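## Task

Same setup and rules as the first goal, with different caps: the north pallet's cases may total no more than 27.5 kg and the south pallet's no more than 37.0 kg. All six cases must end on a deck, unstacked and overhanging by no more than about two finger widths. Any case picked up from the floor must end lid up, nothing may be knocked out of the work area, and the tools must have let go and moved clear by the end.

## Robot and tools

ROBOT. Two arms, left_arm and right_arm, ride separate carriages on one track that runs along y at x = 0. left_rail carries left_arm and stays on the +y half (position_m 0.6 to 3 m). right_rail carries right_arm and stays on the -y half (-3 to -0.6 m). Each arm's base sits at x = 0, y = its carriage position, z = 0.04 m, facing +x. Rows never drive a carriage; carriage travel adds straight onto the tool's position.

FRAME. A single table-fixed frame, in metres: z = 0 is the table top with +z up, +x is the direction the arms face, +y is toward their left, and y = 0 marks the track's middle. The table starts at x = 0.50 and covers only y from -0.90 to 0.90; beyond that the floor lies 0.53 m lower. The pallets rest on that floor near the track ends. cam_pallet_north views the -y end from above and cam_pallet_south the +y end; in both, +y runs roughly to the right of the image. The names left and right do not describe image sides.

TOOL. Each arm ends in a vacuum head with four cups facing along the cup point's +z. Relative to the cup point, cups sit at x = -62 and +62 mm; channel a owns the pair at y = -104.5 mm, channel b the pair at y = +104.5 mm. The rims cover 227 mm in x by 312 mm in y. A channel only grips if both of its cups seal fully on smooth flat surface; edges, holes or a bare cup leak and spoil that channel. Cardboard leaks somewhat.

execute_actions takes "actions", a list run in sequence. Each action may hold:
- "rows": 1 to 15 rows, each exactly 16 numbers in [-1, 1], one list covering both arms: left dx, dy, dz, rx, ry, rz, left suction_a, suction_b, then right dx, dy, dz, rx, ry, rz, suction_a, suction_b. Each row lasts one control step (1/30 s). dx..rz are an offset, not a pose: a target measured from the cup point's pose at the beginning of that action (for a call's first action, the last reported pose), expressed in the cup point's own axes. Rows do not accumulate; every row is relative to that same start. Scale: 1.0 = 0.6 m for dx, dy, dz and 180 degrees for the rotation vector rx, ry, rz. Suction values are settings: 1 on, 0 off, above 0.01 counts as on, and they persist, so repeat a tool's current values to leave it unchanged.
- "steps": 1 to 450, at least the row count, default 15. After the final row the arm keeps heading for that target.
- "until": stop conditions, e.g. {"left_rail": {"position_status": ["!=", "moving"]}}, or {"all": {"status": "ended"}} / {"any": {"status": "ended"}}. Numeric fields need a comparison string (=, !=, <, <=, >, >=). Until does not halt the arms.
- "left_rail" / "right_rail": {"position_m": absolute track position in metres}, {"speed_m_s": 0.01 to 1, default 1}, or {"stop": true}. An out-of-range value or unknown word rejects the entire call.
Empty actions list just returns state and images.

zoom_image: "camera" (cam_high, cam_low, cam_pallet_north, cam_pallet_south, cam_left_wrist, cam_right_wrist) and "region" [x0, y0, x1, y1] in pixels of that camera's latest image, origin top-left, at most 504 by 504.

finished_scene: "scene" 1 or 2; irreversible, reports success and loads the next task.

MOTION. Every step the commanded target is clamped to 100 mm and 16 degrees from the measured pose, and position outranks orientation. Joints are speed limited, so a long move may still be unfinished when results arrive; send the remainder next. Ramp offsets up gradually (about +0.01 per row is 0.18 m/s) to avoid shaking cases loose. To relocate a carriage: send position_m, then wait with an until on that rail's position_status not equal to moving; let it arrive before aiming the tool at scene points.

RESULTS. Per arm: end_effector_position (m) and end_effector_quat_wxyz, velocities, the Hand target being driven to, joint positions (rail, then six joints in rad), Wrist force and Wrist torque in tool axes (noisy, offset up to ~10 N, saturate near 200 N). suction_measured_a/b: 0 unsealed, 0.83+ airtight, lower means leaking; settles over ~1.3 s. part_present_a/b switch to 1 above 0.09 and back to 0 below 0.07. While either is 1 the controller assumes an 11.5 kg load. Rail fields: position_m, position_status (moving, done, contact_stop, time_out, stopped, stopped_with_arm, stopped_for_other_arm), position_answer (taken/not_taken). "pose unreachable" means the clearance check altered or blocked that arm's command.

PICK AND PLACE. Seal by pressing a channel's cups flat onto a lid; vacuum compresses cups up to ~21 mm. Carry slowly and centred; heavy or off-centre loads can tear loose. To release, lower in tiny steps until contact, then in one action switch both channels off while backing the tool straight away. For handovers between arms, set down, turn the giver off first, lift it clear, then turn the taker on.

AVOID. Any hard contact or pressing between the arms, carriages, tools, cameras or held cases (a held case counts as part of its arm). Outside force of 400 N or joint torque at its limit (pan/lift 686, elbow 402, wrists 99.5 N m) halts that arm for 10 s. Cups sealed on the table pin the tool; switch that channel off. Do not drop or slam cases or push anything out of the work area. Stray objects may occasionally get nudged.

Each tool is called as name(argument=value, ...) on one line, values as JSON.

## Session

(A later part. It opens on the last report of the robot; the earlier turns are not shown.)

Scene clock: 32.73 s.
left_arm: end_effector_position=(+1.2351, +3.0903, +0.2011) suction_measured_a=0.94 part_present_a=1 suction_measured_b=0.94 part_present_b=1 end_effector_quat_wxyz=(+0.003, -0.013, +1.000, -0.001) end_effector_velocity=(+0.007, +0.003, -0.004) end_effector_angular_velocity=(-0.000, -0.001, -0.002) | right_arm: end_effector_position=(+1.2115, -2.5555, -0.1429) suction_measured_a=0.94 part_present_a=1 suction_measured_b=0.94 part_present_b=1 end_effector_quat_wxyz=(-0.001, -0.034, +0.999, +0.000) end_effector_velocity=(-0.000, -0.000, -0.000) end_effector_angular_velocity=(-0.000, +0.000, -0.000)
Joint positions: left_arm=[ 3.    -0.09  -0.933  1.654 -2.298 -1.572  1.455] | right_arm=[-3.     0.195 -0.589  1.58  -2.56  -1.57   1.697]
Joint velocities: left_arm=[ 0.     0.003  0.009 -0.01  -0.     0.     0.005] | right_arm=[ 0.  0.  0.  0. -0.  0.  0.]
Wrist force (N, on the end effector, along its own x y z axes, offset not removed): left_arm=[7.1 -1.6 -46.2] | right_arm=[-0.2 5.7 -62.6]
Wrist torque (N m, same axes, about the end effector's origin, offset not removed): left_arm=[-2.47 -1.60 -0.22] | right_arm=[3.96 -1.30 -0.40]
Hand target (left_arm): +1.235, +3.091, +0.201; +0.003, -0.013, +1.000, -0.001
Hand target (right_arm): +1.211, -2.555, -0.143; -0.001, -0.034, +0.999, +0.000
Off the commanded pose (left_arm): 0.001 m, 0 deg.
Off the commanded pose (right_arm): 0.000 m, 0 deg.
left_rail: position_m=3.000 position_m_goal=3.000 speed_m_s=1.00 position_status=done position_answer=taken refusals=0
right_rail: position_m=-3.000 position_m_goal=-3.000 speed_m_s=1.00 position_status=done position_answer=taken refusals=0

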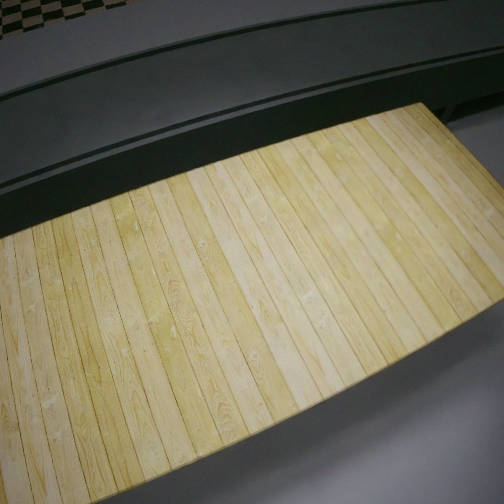

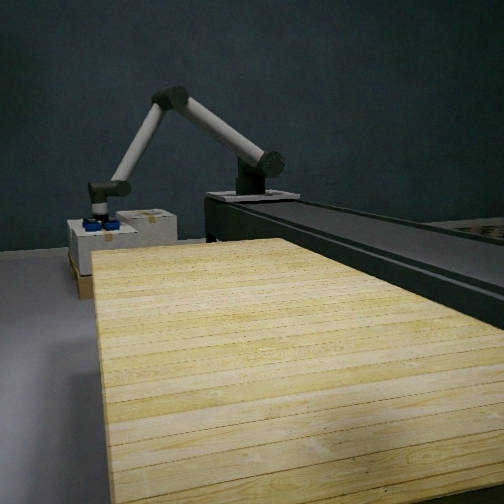

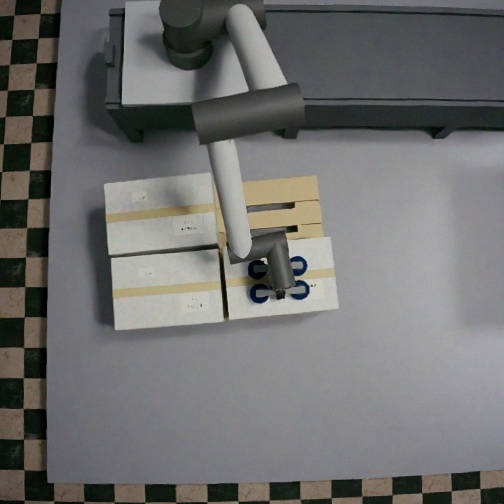

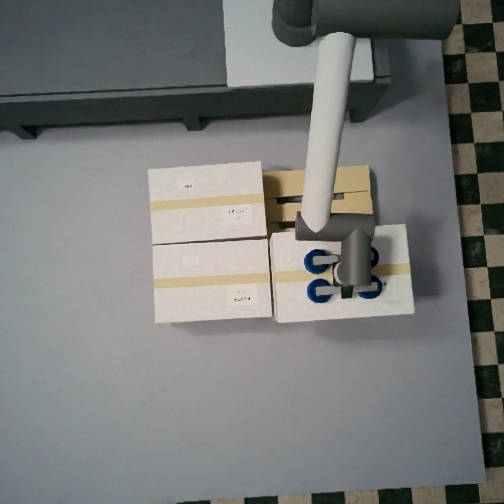

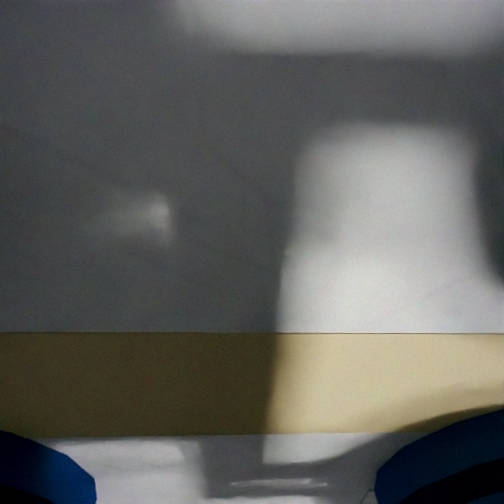

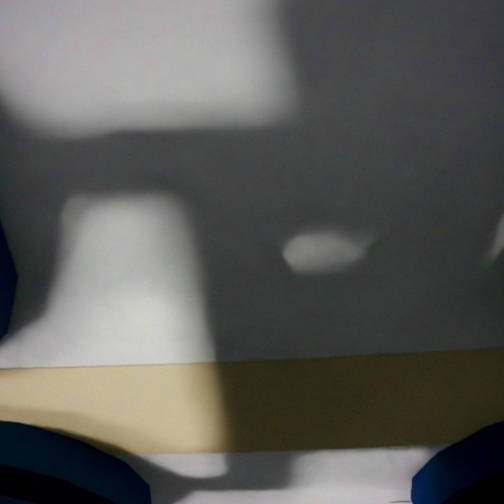

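execute_actions(actions=[{"rows":[[-0.01,0.01,0,0,0,0,1,1,0,0,-0.01,0,0,0,1,1],[-0.02,0.02,0,0,0,0,1,1,0,0,-0.02,0,0,0,1,1],[-0.03,0.033,0.01,0,0,0,1,1,0,0,-0.04,0,0,0,1,1],[-0.03,0.033,0.02,0,0,0,1,1,0,0,-0.06,0,0,0,1,1],[-0.03,0.033,0.04,0,0,0,1,1,0,0,-0.09,0,0,0,1,1],[-0.03,0.033,0.06,0,0,0,1,1,0,0,-0.12,0,0,0,1,1],[-0.03,0.033,0.09,0,0,0,1,1,0,0,-0.16,0,0,0,1,1],[-0.03,0.033,0.12,0,0,0,1,1,0,0,-0.2,0,0,0,1,1],[-0.03,0.033,0.15,0,0,0,1,1,0,0,-0.24,0,0,0,1,1],[-0.03,0.033,0.18,0,0,0,1,1,0,0,-0.28,0,0,0,1,1],[-0.03,0.033,0.22,0,0,0,1,1,0,0,-0.32,0,0,0,1,1],[-0.03,0.033,0.26,0,0,0,1,1,0,0,-0.36,0,0,0,1,1],[-0.03,0.033,0.3,0,0,0,1,1,0,0,-0.4,0,0,0,1,1],[-0.03,0.033,0.34,0,0,0,1,1,0,0,-0.44,0,0,0,1,1],[-0.03,0.033,0.5,0,0,0,1,1,0,0,-0.74,0,0,0,1,1]],"steps":26},{"right_rail":{"position_m":-0.6},"steps":8}])

zoom_image(camera="cam_pallet_south", region=[200, 150, 440, 360])

Scene clock: 36.00 s.
left_arm: end_effector_position=(+1.2541, +3.1106, -0.0985) suction_measured_a=0.94 part_present_a=1 suction_measured_b=0.94 part_present_b=1 end_effector_quat_wxyz=(+0.003, -0.013, +1.000, -0.001) end_effector_velocity=(+0.001, +0.000, -0.003) end_effector_angular_velocity=(+0.000, +0.000, +0.000) | right_arm: end_effector_position=(+1.2123, -2.5054, +0.2994) suction_measured_a=0.94 part_present_a=1 suction_measured_b=0.94 part_present_b=1 end_effector_quat_wxyz=(-0.001, -0.034, +0.999, +0.000) end_effector_velocity=(-0.001, +0.445, +0.013) end_effector_angular_velocity=(-0.002, +0.009, +0.000)
Joint positions: left_arm=[ 3.    -0.072 -0.653  1.648 -2.572 -1.572  1.473] | right_arm=[-2.95   0.195 -0.951  1.515 -2.133 -1.57   1.697]
Joint velocities: left_arm=[ 0.     0.     0.003 -0.002 -0.001  0.     0.   ] | right_arm=[ 0.446 -0.    -0.007 -0.009  0.025 -0.    -0.001]
Wrist force (N, on the end effector, along its own x y z axes, offset not removed): left_arm=[1.2 -0.9 -49.9] | right_arm=[-1.4 -9.1 -63.2]
Wrist torque (N m, same axes, about the end effector's origin, offset not removed): left_arm=[-2.33 -0.90 -0.12] | right_arm=[4.65 -0.80 -0.48]
Hand target (left_arm): +1.254, +3.111, -0.099; +0.003, -0.013, +1.000, -0.001
Hand target (right_arm): +1.212, -2.475, +0.301; -0.001, -0.034, +0.999, +0.000
Off the commanded pose (left_arm): 0.001 m, 0 deg.
Off the commanded pose (right_arm): 0.002 m, 0 deg.
left_rail: position_m=3.000 position_m_goal=3.000 speed_m_s=1.00 position_status=done position_answer=taken refusals=0
right_rail: position_m=-2.950 position_m_goal=-0.600 speed_m_s=1.00 position_status=moving position_answer=taken refusals=0

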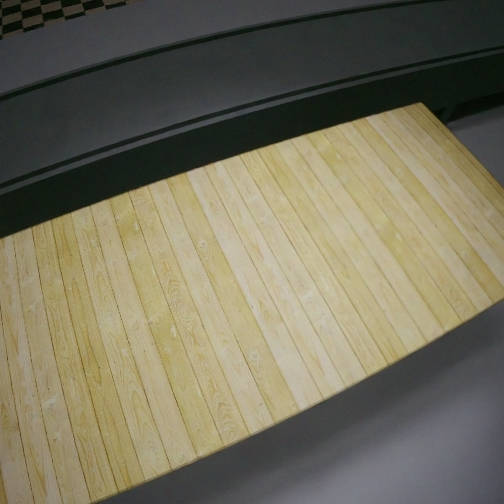

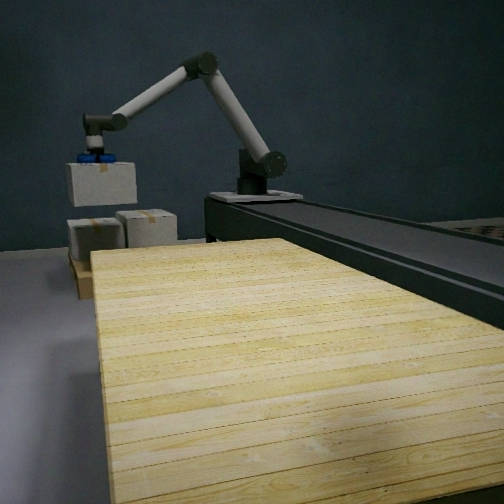

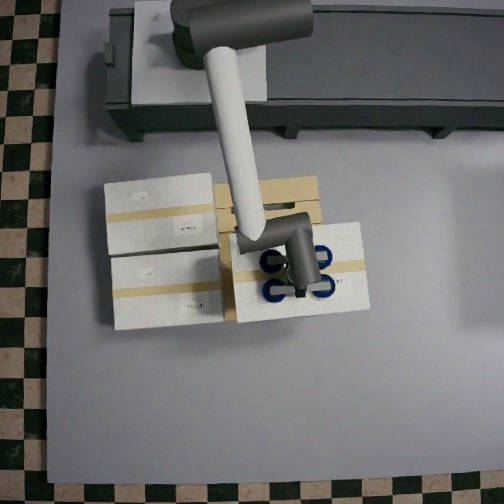

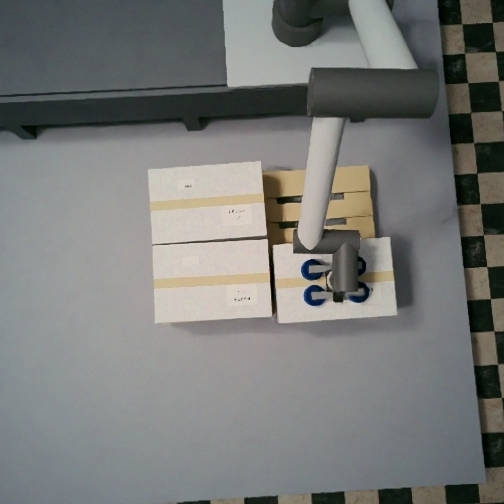

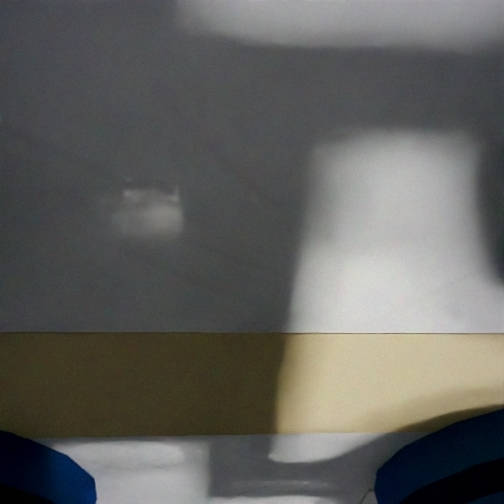

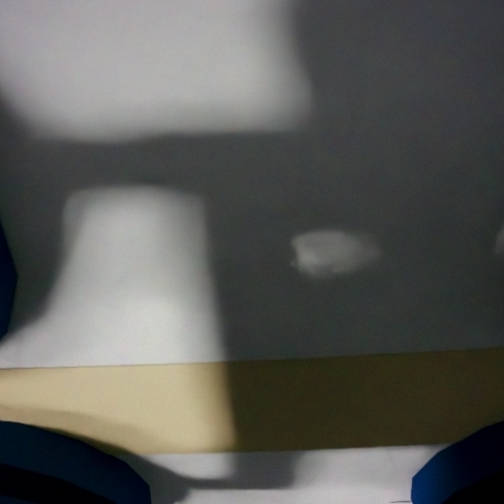

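Region (200, 150, 440, 360) of cam_pallet_south's 504x504 image, scaled by 2.100, with more detail than that image has; it fills the top 441 rows of this view, and the rest is white.

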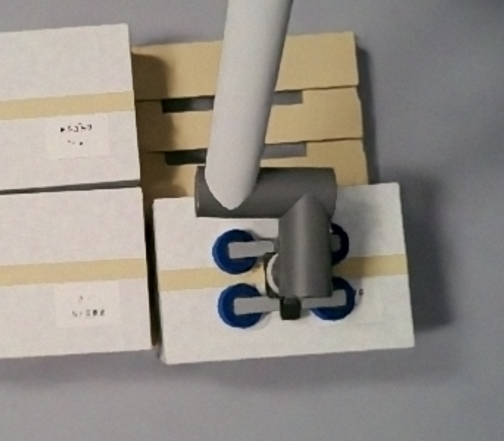

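execute_actions(actions=[{"steps":30,"until":{"all":{"status":"ended"}}},{"rows":[[0.01,0,0,0,0,0,1,1,0.02,0,0,0,0,0,1,1],[0.02,0,0,0,0,0,1,1,0.04,0.01,0,0,0,0,1,1],[0.03,0,0.005,0,0,0,1,1,0.07,0.02,0,0,0,0,1,1],[0.037,0,0.01,0,0,0,1,1,0.1,0.03,0,0,0,0.005,1,1],[0.037,0,0.015,0,0,0,1,1,0.14,0.04,0,0,0,0.005,1,1],[0.037,0,0.02,0,0,0,1,1,0.18,0.05,0,0,0,0.01,1,1],[0.037,0,0.025,0,0,0,1,1,0.22,0.06,0.01,0,0,0.01,1,1],[0.037,0,0.03,0,0,0,1,1,0.26,0.07,0.02,0,0,0.015,1,1],[0.037,0,0.033,0,0,0,1,1,0.3,0.08,0.03,0,0,0.015,1,1],[0.037,0,0.033,0,0,0,1,1,0.34,0.09,0.04,0,0,0.015,1,1],[0.037,0,0.033,0,0,0,1,1,0.38,0.1,0.05,0,0,0.015,1,1],[0.037,0,0.033,0,0,0,1,1,0.42,0.11,0.06,0,0,0.015,1,1],[0.037,0,0.033,0,0,0,1,1,0.46,0.12,0.07,0,0,0.015,1,1],[0.037,0,0.033,0,0,0,1,1,0.5,0.13,0.08,0,0,0.015,1,1],[0.037,0,0.033,0,0,0,1,1,0.6,0.135,0.08,0,0,0.015,1,1]],"steps":28}])

zoom_image(camera="cam_low", region=[190, 280, 290, 340])

Scene clock: 40.17 s.
left_arm: end_effector_position=(+1.2320, +3.1102, -0.1188) suction_measured_a=0.94 part_present_a=1 suction_measured_b=0.94 part_present_b=1 end_effector_quat_wxyz=(+0.003, -0.013, +1.000, -0.001) end_effector_velocity=(-0.000, -0.000, -0.000) end_effector_angular_velocity=(+0.000, +0.000, -0.000) | right_arm: end_effector_position=(+0.8503, -0.0995, +0.2532) suction_measured_a=0.94 part_present_a=1 suction_measured_b=0.94 part_present_b=1 end_effector_quat_wxyz=(-0.002, -0.011, +1.000, +0.000) end_effector_velocity=(-0.037, +0.002, +0.001) end_effector_angular_velocity=(+0.002, -0.011, -0.003)
Joint positions: left_arm=[ 3.    -0.074 -0.646  1.683 -2.614 -1.572  1.471] | right_arm=[-0.6    0.326 -1.197  2.025 -2.396 -1.57   1.875]
Joint velocities: left_arm=[ 0. -0.  0.  0. -0. -0. -0.] | right_arm=[ 0.     0.015 -0.029  0.05  -0.032 -0.001  0.018]
Wrist force (N, on the end effector, along its own x y z axes, offset not removed): left_arm=[4.2 1.1 -46.9] | right_arm=[-2.4 1.8 -60.6]
Wrist torque (N m, same axes, about the end effector's origin, offset not removed): left_arm=[-1.92 -1.03 -0.06] | right_arm=[3.36 -0.19 -0.90]
Hand target (left_arm): +1.232, +3.110, -0.119; +0.003, -0.013, +1.000, -0.001
Hand target (right_arm): +0.847, -0.100, +0.253; -0.001, -0.011, +1.000, +0.000
Off the commanded pose (left_arm): 0.000 m, 0 deg.
Off the commanded pose (right_arm): 0.003 m, 0 deg.
left_rail: position_m=3.000 position_m_goal=3.000 speed_m_s=1.00 position_status=done position_answer=taken refusals=0
right_rail: position_m=-0.600 position_m_goal=-0.600 speed_m_s=1.00 position_status=done position_answer=taken refusals=0

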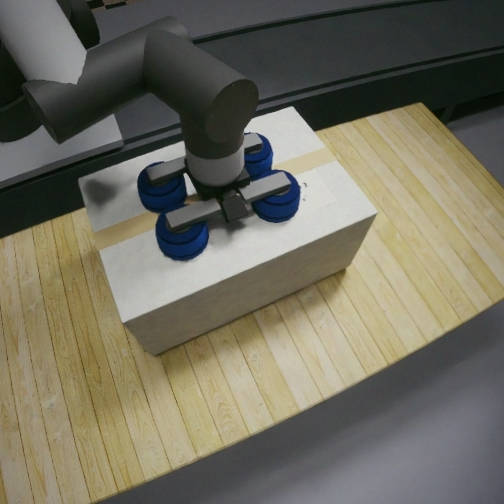

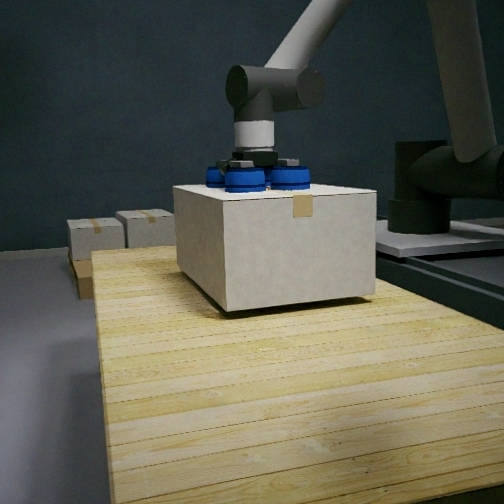

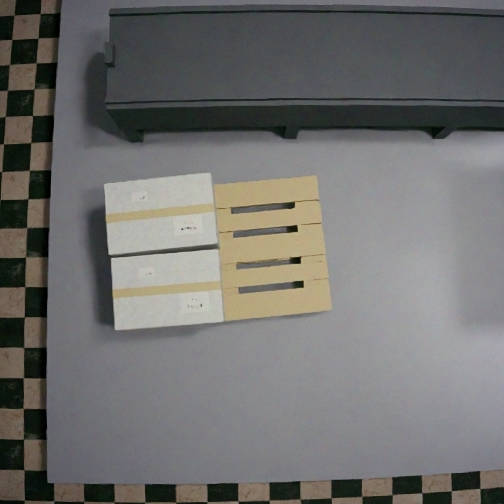

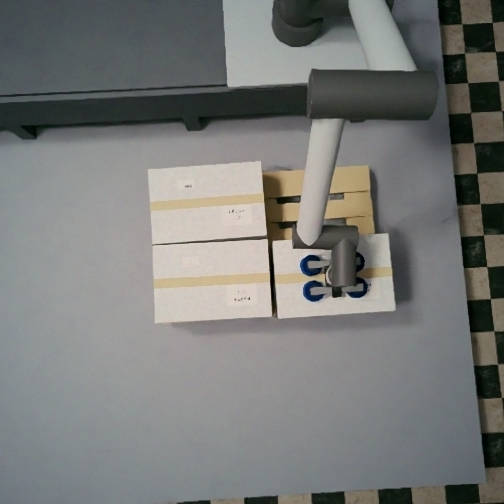

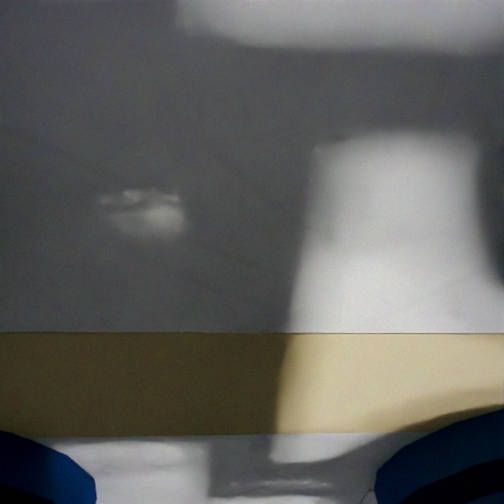

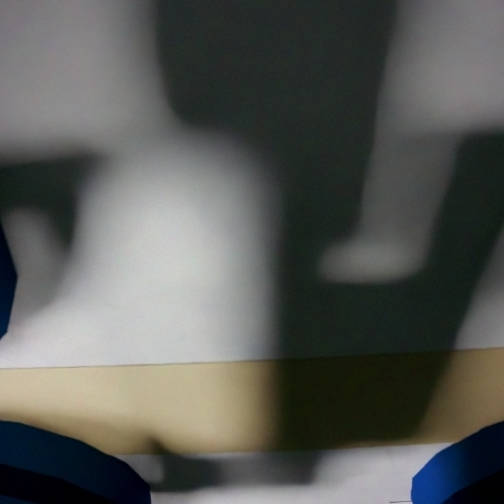

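Region (190, 280, 290, 340) of cam_low's 504x504 image, scaled by 5.040, with more detail than that image has; it fills the top 302 rows of this view, and the rest is white.

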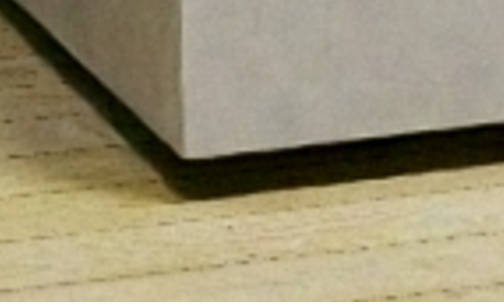

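execute_actions(actions=[{"rows":[[-0.004,0,0.002,0,0,0,1,1,0,0,0.007,0,0,0,1,1],[-0.008,0,0.004,0,0,0,1,1,0,0,0.014,0,0,0,1,1],[-0.008,0,0.006,0,0,0,1,1,0,0,0.021,0,0,0,1,1]],"steps":11}])

zoom_image(camera="cam_low", region=[190, 280, 290, 340])

Scene clock: 41.30 s.
left_arm: end_effector_position=(+1.2366, +3.1100, -0.1223) suction_measured_a=0.94 part_present_a=1 suction_measured_b=0.94 part_present_b=1 end_effector_quat_wxyz=(+0.003, -0.013, +1.000, -0.001) end_effector_velocity=(+0.002, +0.001, -0.001) end_effector_angular_velocity=(-0.000, -0.000, +0.000) | right_arm: end_effector_position=(+0.8501, -0.0994, +0.2411) suction_measured_a=0.94 part_present_a=1 suction_measured_b=0.94 part_present_b=1 end_effector_quat_wxyz=(-0.002, -0.011, +1.000, +0.000) end_effector_velocity=(+0.001, +0.000, -0.005) end_effector_angular_velocity=(+0.001, -0.000, +0.000)
Joint positions: left_arm=[ 3.    -0.074 -0.64   1.674 -2.611 -1.572  1.471] | right_arm=[-0.6    0.326 -1.186  2.031 -2.414 -1.57   1.875]
Joint velocities: left_arm=[ 0.     0.001  0.002 -0.004  0.001  0.     0.001] | right_arm=[ 0.    -0.001  0.006  0.001 -0.007  0.001 -0.001]
Wrist force (N, on the end effector, along its own x y z axes, offset not removed): left_arm=[7.8 -4.0 -48.6] | right_arm=[1.5 4.9 -62.0]
Wrist torque (N m, same axes, about the end effector's origin, offset not removed): left_arm=[-2.72 -1.69 -0.23] | right_arm=[3.81 -1.48 -0.61]
Hand target (left_arm): +1.237, +3.110, -0.122; +0.003, -0.013, +1.000, -0.001
Hand target (right_arm): +0.850, -0.100, +0.241; -0.002, -0.011, +1.000, +0.000
Off the commanded pose (left_arm): 0.000 m, 0 deg.
Off the commanded pose (right_arm): 0.001 m, 0 deg.
left_rail: position_m=3.000 position_m_goal=3.000 speed_m_s=1.00 position_status=done position_answer=taken refusals=0
right_rail: position_m=-0.600 position_m_goal=-0.600 speed_m_s=1.00 position_status=done position_answer=taken refusals=0

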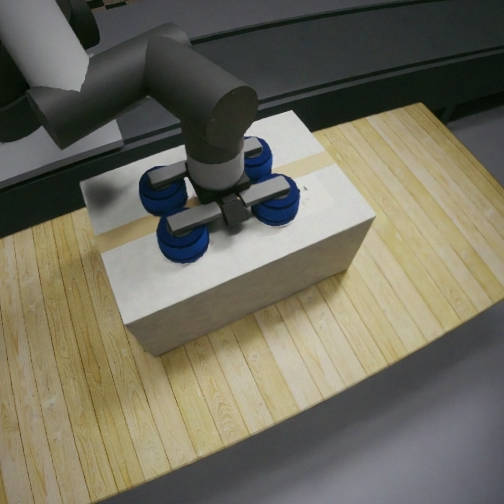

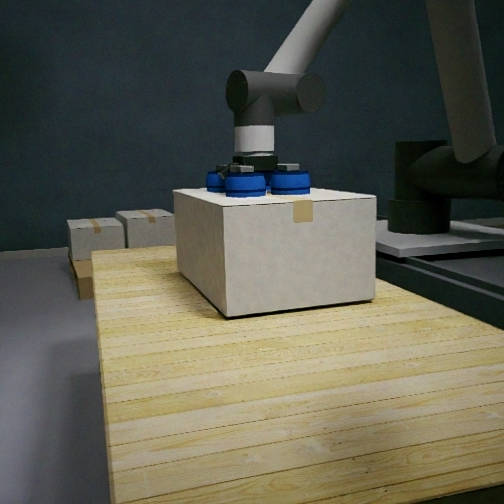

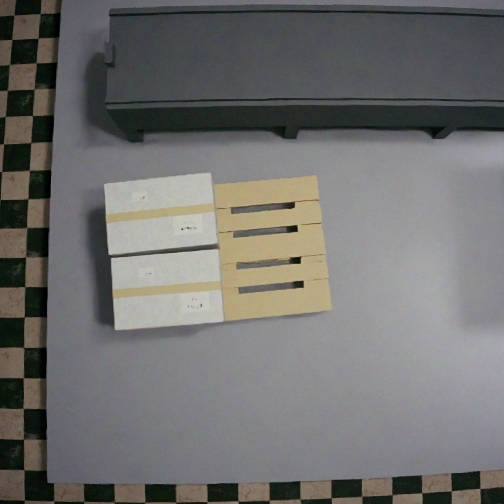

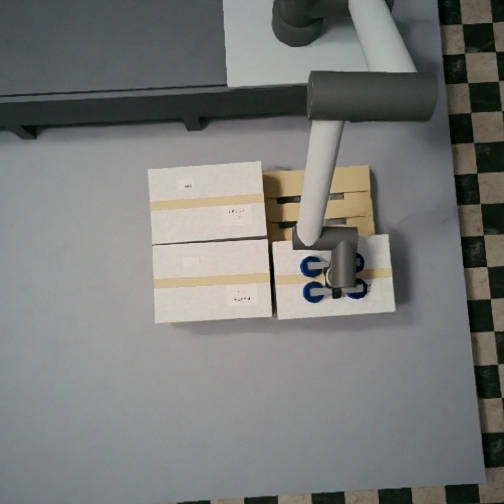

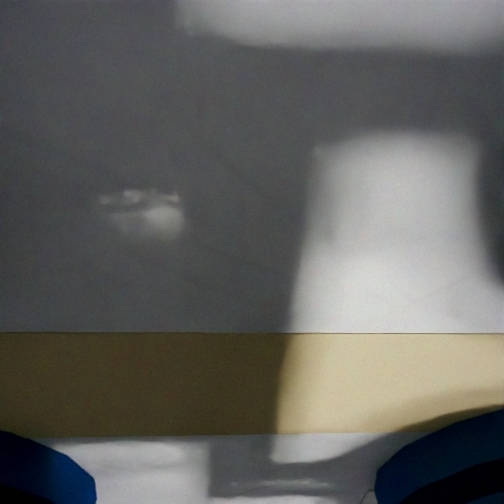

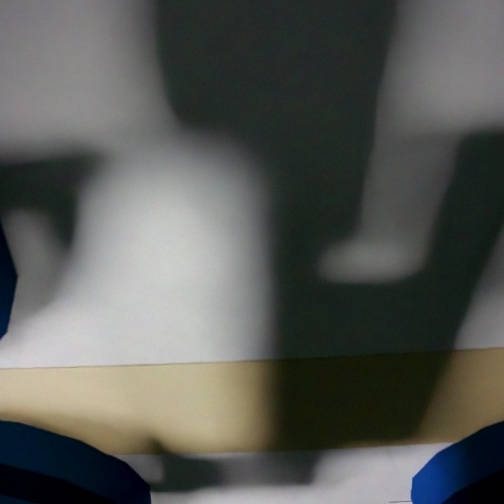

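Region (190, 280, 290, 340) of cam_low's 504x504 image, scaled by 5.040, with more detail than that image has; it fills the top 302 rows of this view, and the rest is white.

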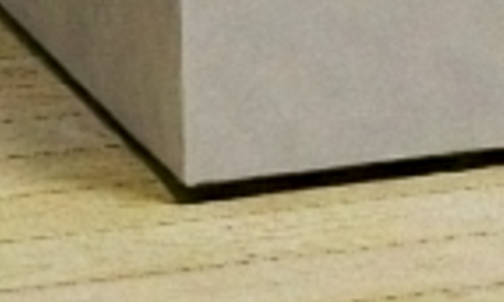

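Both down 3 mm.

execute_actions(actions=[{"rows":[[0,0,0.003,0,0,0,1,1,0,0,0.003,0,0,0,1,1],[0,0,0.005,0,0,0,1,1,0,0,0.006,0,0,0,1,1]],"steps":8},{"rows":[[0,0,0.002,0,0,0,1,1,0,0,-0.03,0,0,0,0,0],[0,0,0.004,0,0,0,1,1,0,0,-0.06,0,0,0,0,0],[0,0,0.004,0,0,0,1,1,0,0,-0.1,0,0,0,0,0],[0,0,0.004,0,0,0,1,1,0,0,-0.16,0,0,0,0,0]],"steps":13},{"right_rail":{"position_m":-2.0},"steps":1}])

Scene clock: 42.83 s.
left_arm: end_effector_position=(+1.2366, +3.1103, -0.1275) suction_measured_a=0.94 part_present_a=1 suction_measured_b=0.94 part_present_b=1 end_effector_quat_wxyz=(+0.003, -0.013, +1.000, -0.001) end_effector_velocity=(+0.000, -0.000, -0.000) end_effector_angular_velocity=(-0.000, -0.000, -0.000) | right_arm: end_effector_position=(+0.8502, -0.0994, +0.3319) suction_measured_a=0.01 part_present_a=0 suction_measured_b=0.01 part_present_b=0 end_effector_quat_wxyz=(-0.001, -0.011, +1.000, +0.000) end_effector_velocity=(+0.000, -0.001, +0.019) end_effector_angular_velocity=(-0.003, +0.008, -0.000)
Joint positions: left_arm=[ 3.    -0.073 -0.635  1.673 -2.615 -1.572  1.471] | right_arm=[-0.6    0.326 -1.268  1.984 -2.284 -1.57   1.876]
Joint velocities: left_arm=[ 0. -0.  0. -0. -0. -0.  0.] | right_arm=[-0.001 -0.    -0.014 -0.016  0.038  0.     0.   ]
Wrist force (N, on the end effector, along its own x y z axes, offset not removed): left_arm=[5.5 -2.6 -45.6] | right_arm=[1.8 0.6 -7.5]
Wrist torque (N m, same axes, about the end effector's origin, offset not removed): left_arm=[-2.43 -1.29 -0.05] | right_arm=[0.00 -0.77 -0.37]
Hand target (left_arm): +1.237, +3.110, -0.128; +0.003, -0.013, +1.000, -0.001
Hand target (right_arm): +0.850, -0.102, +0.334; -0.002, -0.011, +1.000, +0.000
Off the commanded pose (left_arm): 0.000 m, 0 deg.
Off the commanded pose (right_arm): 0.002 m, 0 deg.
left_rail: position_m=3.000 position_m_goal=3.000 speed_m_s=1.00 position_status=done position_answer=taken refusals=0
right_rail: position_m=-0.600 position_m_goal=-2.000 speed_m_s=1.00 position_status=moving position_answer=taken refusals=0

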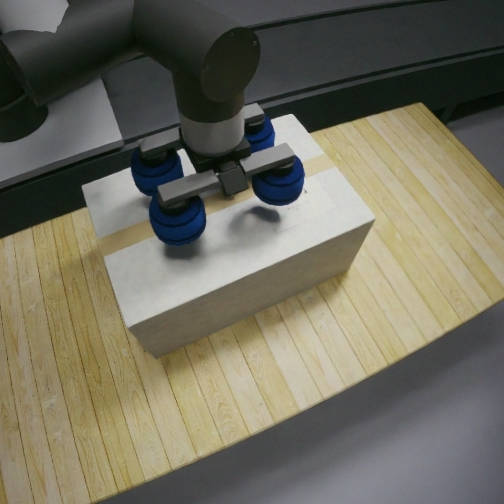

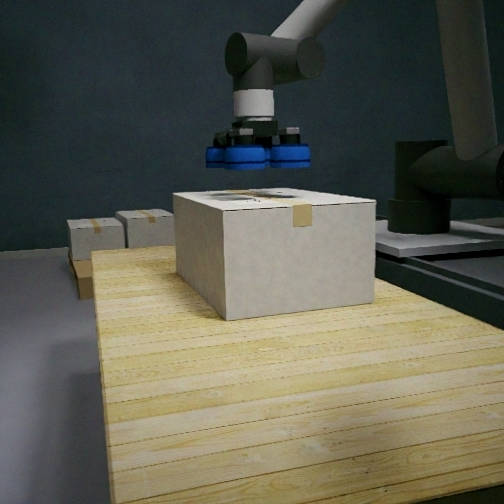

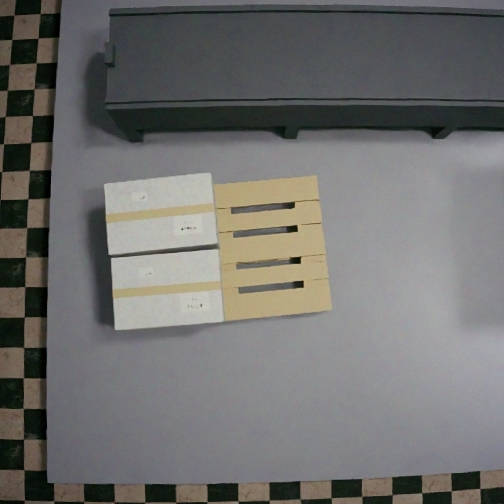

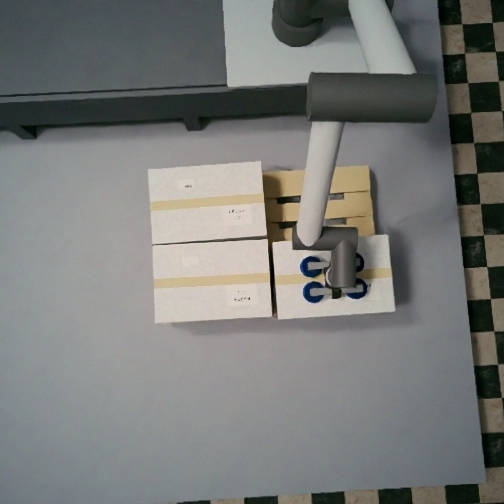

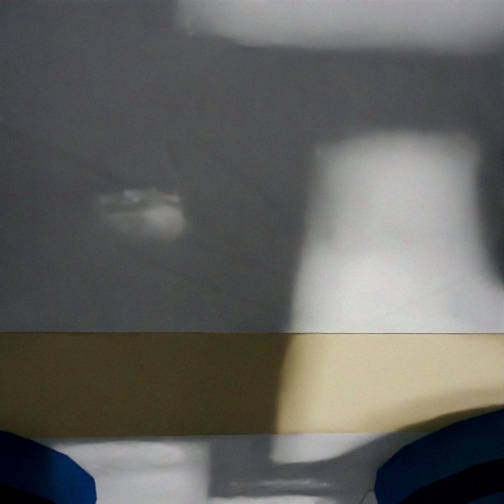

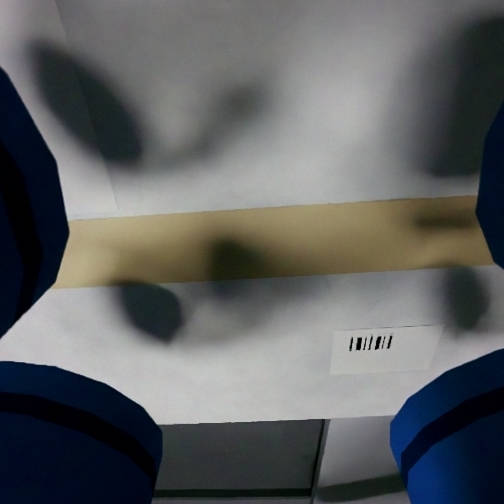

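execute_actions(actions=[{"steps":1},{"rows":[[0,0,0.002,0,0,0,1,1,0,0,0,0,0,0,0,0],[0,0,0.004,0,0,0,1,1,0,0,0,0,0,0,0,0]],"steps":9}])

Scene clock: 43.60 s.
left_arm: end_effector_position=(+1.2366, +3.1103, -0.1298) suction_measured_a=0.94 part_present_a=1 suction_measured_b=0.94 part_present_b=1 end_effector_quat_wxyz=(+0.003, -0.013, +1.000, -0.001) end_effector_velocity=(+0.000, -0.000, -0.001) end_effector_angular_velocity=(-0.000, -0.000, -0.000) | right_arm: end_effector_position=(+0.8504, -0.6078, +0.3336) suction_measured_a=0.01 part_present_a=0 suction_measured_b=0.01 part_present_b=0 end_effector_quat_wxyz=(-0.002, -0.011, +1.000, +0.000) end_effector_velocity=(+0.000, -1.000, +0.000) end_effector_angular_velocity=(+0.000, -0.000, -0.000)
Joint positions: left_arm=[ 3.    -0.073 -0.633  1.673 -2.617 -1.572  1.471] | right_arm=[-1.108  0.326 -1.269  1.982 -2.281 -1.57   1.875]
Joint velocities: left_arm=[ 0.    -0.     0.001 -0.001 -0.001 -0.    -0.   ] | right_arm=[-1. -0. -0.  0.  0.  0. -0.]
Wrist force (N, on the end effector, along its own x y z axes, offset not removed): left_arm=[6.8 4.8 -59.1] | right_arm=[-6.5 0.3 2.9]
Wrist torque (N m, same axes, about the end effector's origin, offset not removed): left_arm=[0.26 1.65 1.05] | right_arm=[-0.01 0.38 -0.56]
Hand target (left_arm): +1.237, +3.110, -0.130; +0.003, -0.013, +1.000, -0.001
Hand target (right_arm): +0.850, -0.666, +0.334; -0.002, -0.011, +1.000, +0.000
Off the commanded pose (left_arm): 0.000 m, 0 deg.
Off the commanded pose (right_arm): 0.000 m, 0 deg.
left_rail: position_m=3.000 position_m_goal=3.000 speed_m_s=1.00 position_status=done position_answer=taken refusals=0
right_rail: position_m=-1.108 position_m_goal=-2.000 speed_m_s=1.00 position_status=moving position_answer=taken refusals=0

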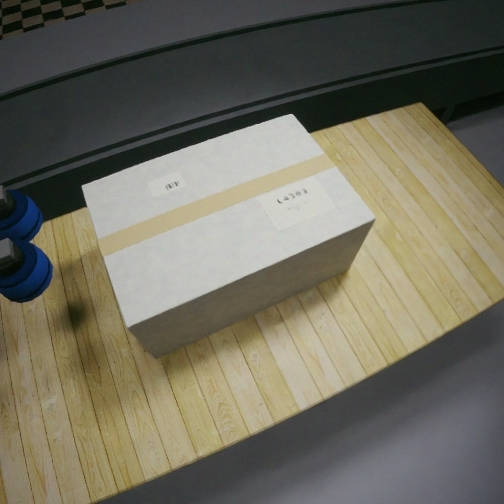

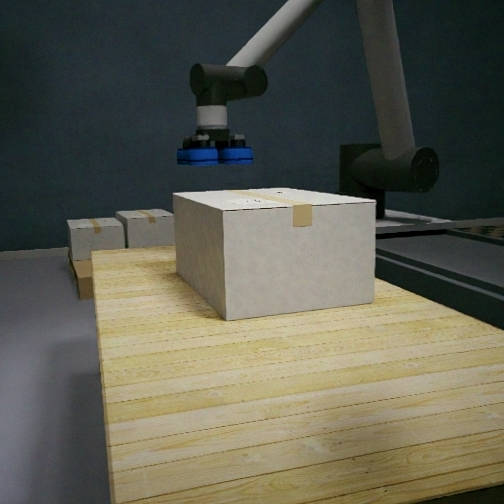

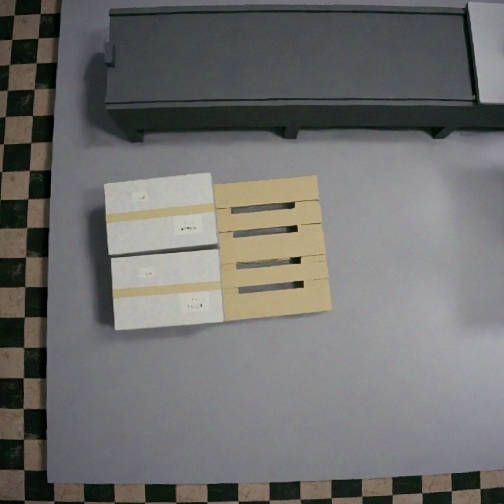

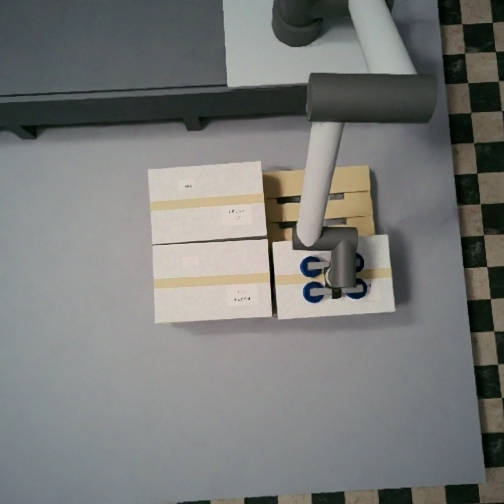

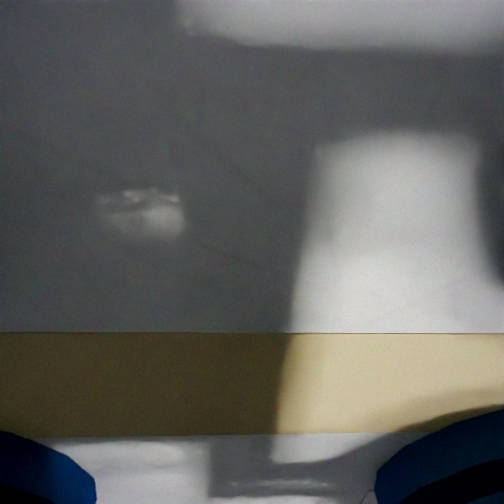

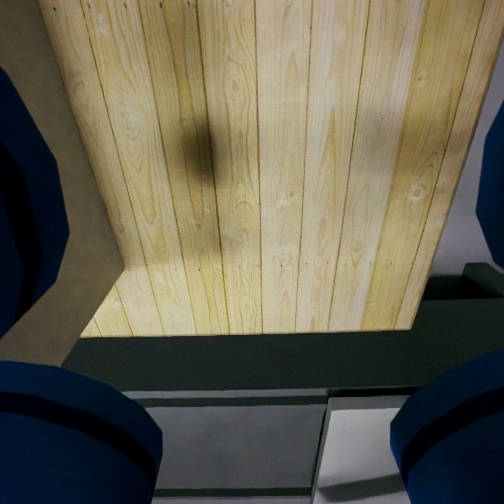

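execute_actions(actions=[{"steps":1},{"rows":[[0,0,-0.03,0,0,0,0,0,0,0,0,0,0,0,0,0],[0,0,-0.06,0,0,0,0,0,0,0,0,0,0,0,0,0],[0,0,-0.1,0,0,0,0,0,0,0,0,0,0,0,0,0],[0,0,-0.16,0,0,0,0,0,0,0,0,0,0,0,0,0]],"steps":12},{"left_rail":{"position_m":0.6},"rows":[[0.4,-0.5,-0.62,0,0,0,0,0,0,0,0,0,0,0,0,0]],"steps":34},{"rows":[[0.288,-0.807,0,0,0,0,0,0,0,0,0,0,0,0,0,0]],"steps":30}])

zoom_image(camera="cam_pallet_south", region=[140, 140, 420, 340])

Scene clock: 47.50 s.
left_arm: end_effector_position=(+0.8414, +0.4816, +0.3304) suction_measured_a=0.00 part_present_a=0 suction_measured_b=0.00 part_present_b=0 end_effector_quat_wxyz=(+0.002, -0.012, +1.000, -0.002) end_effector_velocity=(-0.006, -1.075, -0.003) end_effector_angular_velocity=(+0.007, +0.001, +0.009) | right_arm: end_effector_position=(+0.8503, -1.4997, +0.3336) suction_measured_a=0.01 part_present_a=0 suction_measured_b=0.01 part_present_b=0 end_effector_quat_wxyz=(-0.002, -0.011, +1.000, +0.000) end_effector_velocity=(+0.000, -0.000, -0.000) end_effector_angular_velocity=(-0.000, +0.000, -0.000)
Joint positions: left_arm=[ 1.158 -0.865 -1.177  1.851 -2.25  -1.57   0.681] | right_arm=[-2.     0.326 -1.269  1.982 -2.281 -1.57   1.875]
Joint velocities: left_arm=[-0.999 -0.052  0.044 -0.067  0.029  0.004 -0.06 ] | right_arm=[ 0. -0.  0. -0. -0. -0.  0.]
Wrist force (N, on the end effector, along its own x y z axes, offset not removed): left_arm=[6.8 -3.5 -2.2] | right_arm=[2.6 -1.0 -1.1]
Wrist torque (N m, same axes, about the end effector's origin, offset not removed): left_arm=[-0.39 -1.13 -0.13] | right_arm=[-0.38 -0.82 -0.36]
Hand target (left_arm): +0.841, +0.417, +0.330; +0.002, -0.013, +1.000, -0.002
Hand target (right_arm): +0.850, -1.500, +0.334; -0.002, -0.011, +1.000, +0.000
Off the commanded pose (left_arm): 0.006 m, 0 deg.
Off the commanded pose (right_arm): 0.000 m, 0 deg.
left_rail: position_m=1.158 position_m_goal=0.600 speed_m_s=1.00 position_status=moving position_answer=taken refusals=0
right_rail: position_m=-2.000 position_m_goal=-2.000 speed_m_s=1.00 position_status=done position_answer=taken refusals=0

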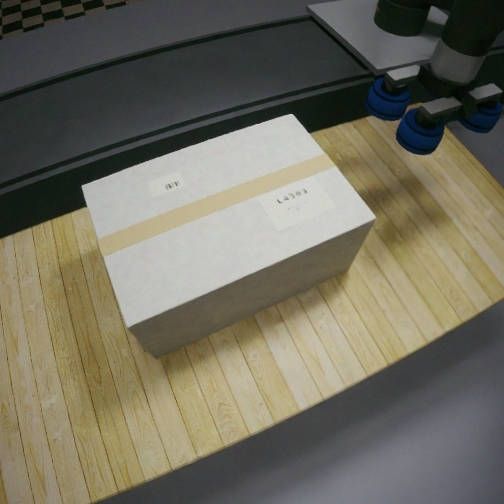

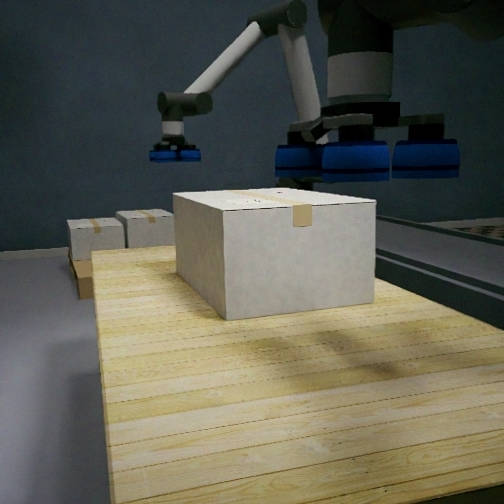

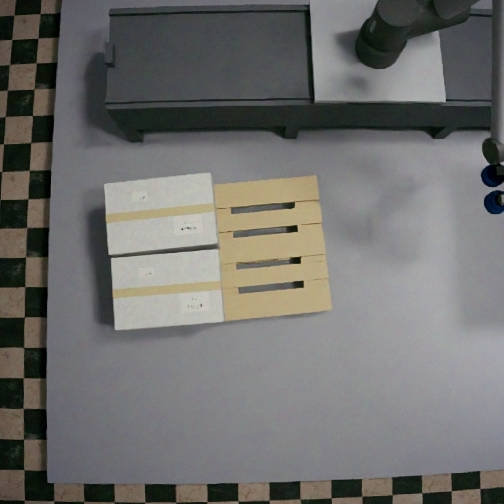

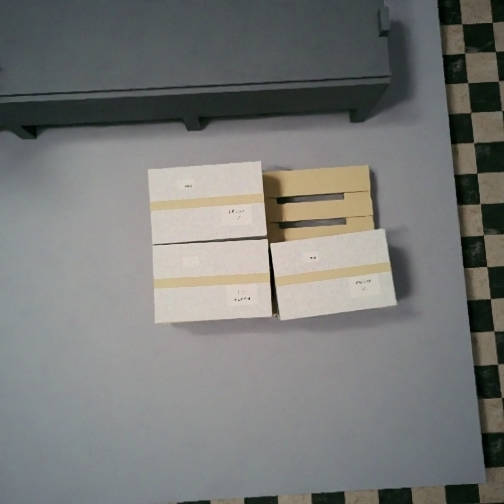

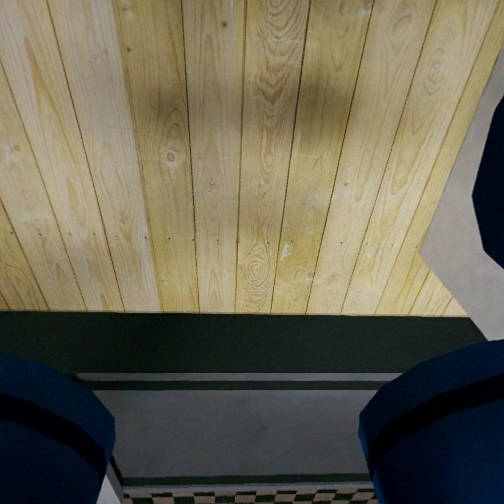

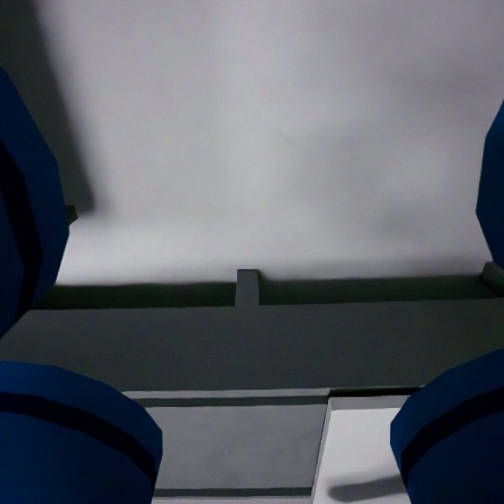

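Region (140, 140, 420, 340) of cam_pallet_south's 504x504 image, scaled by 1.800, with more detail than that image has; it fills the top 360 rows of this view, and the rest is white.

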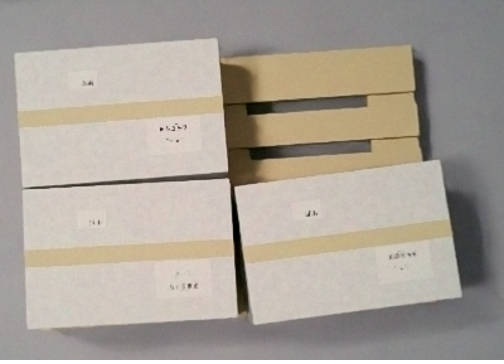

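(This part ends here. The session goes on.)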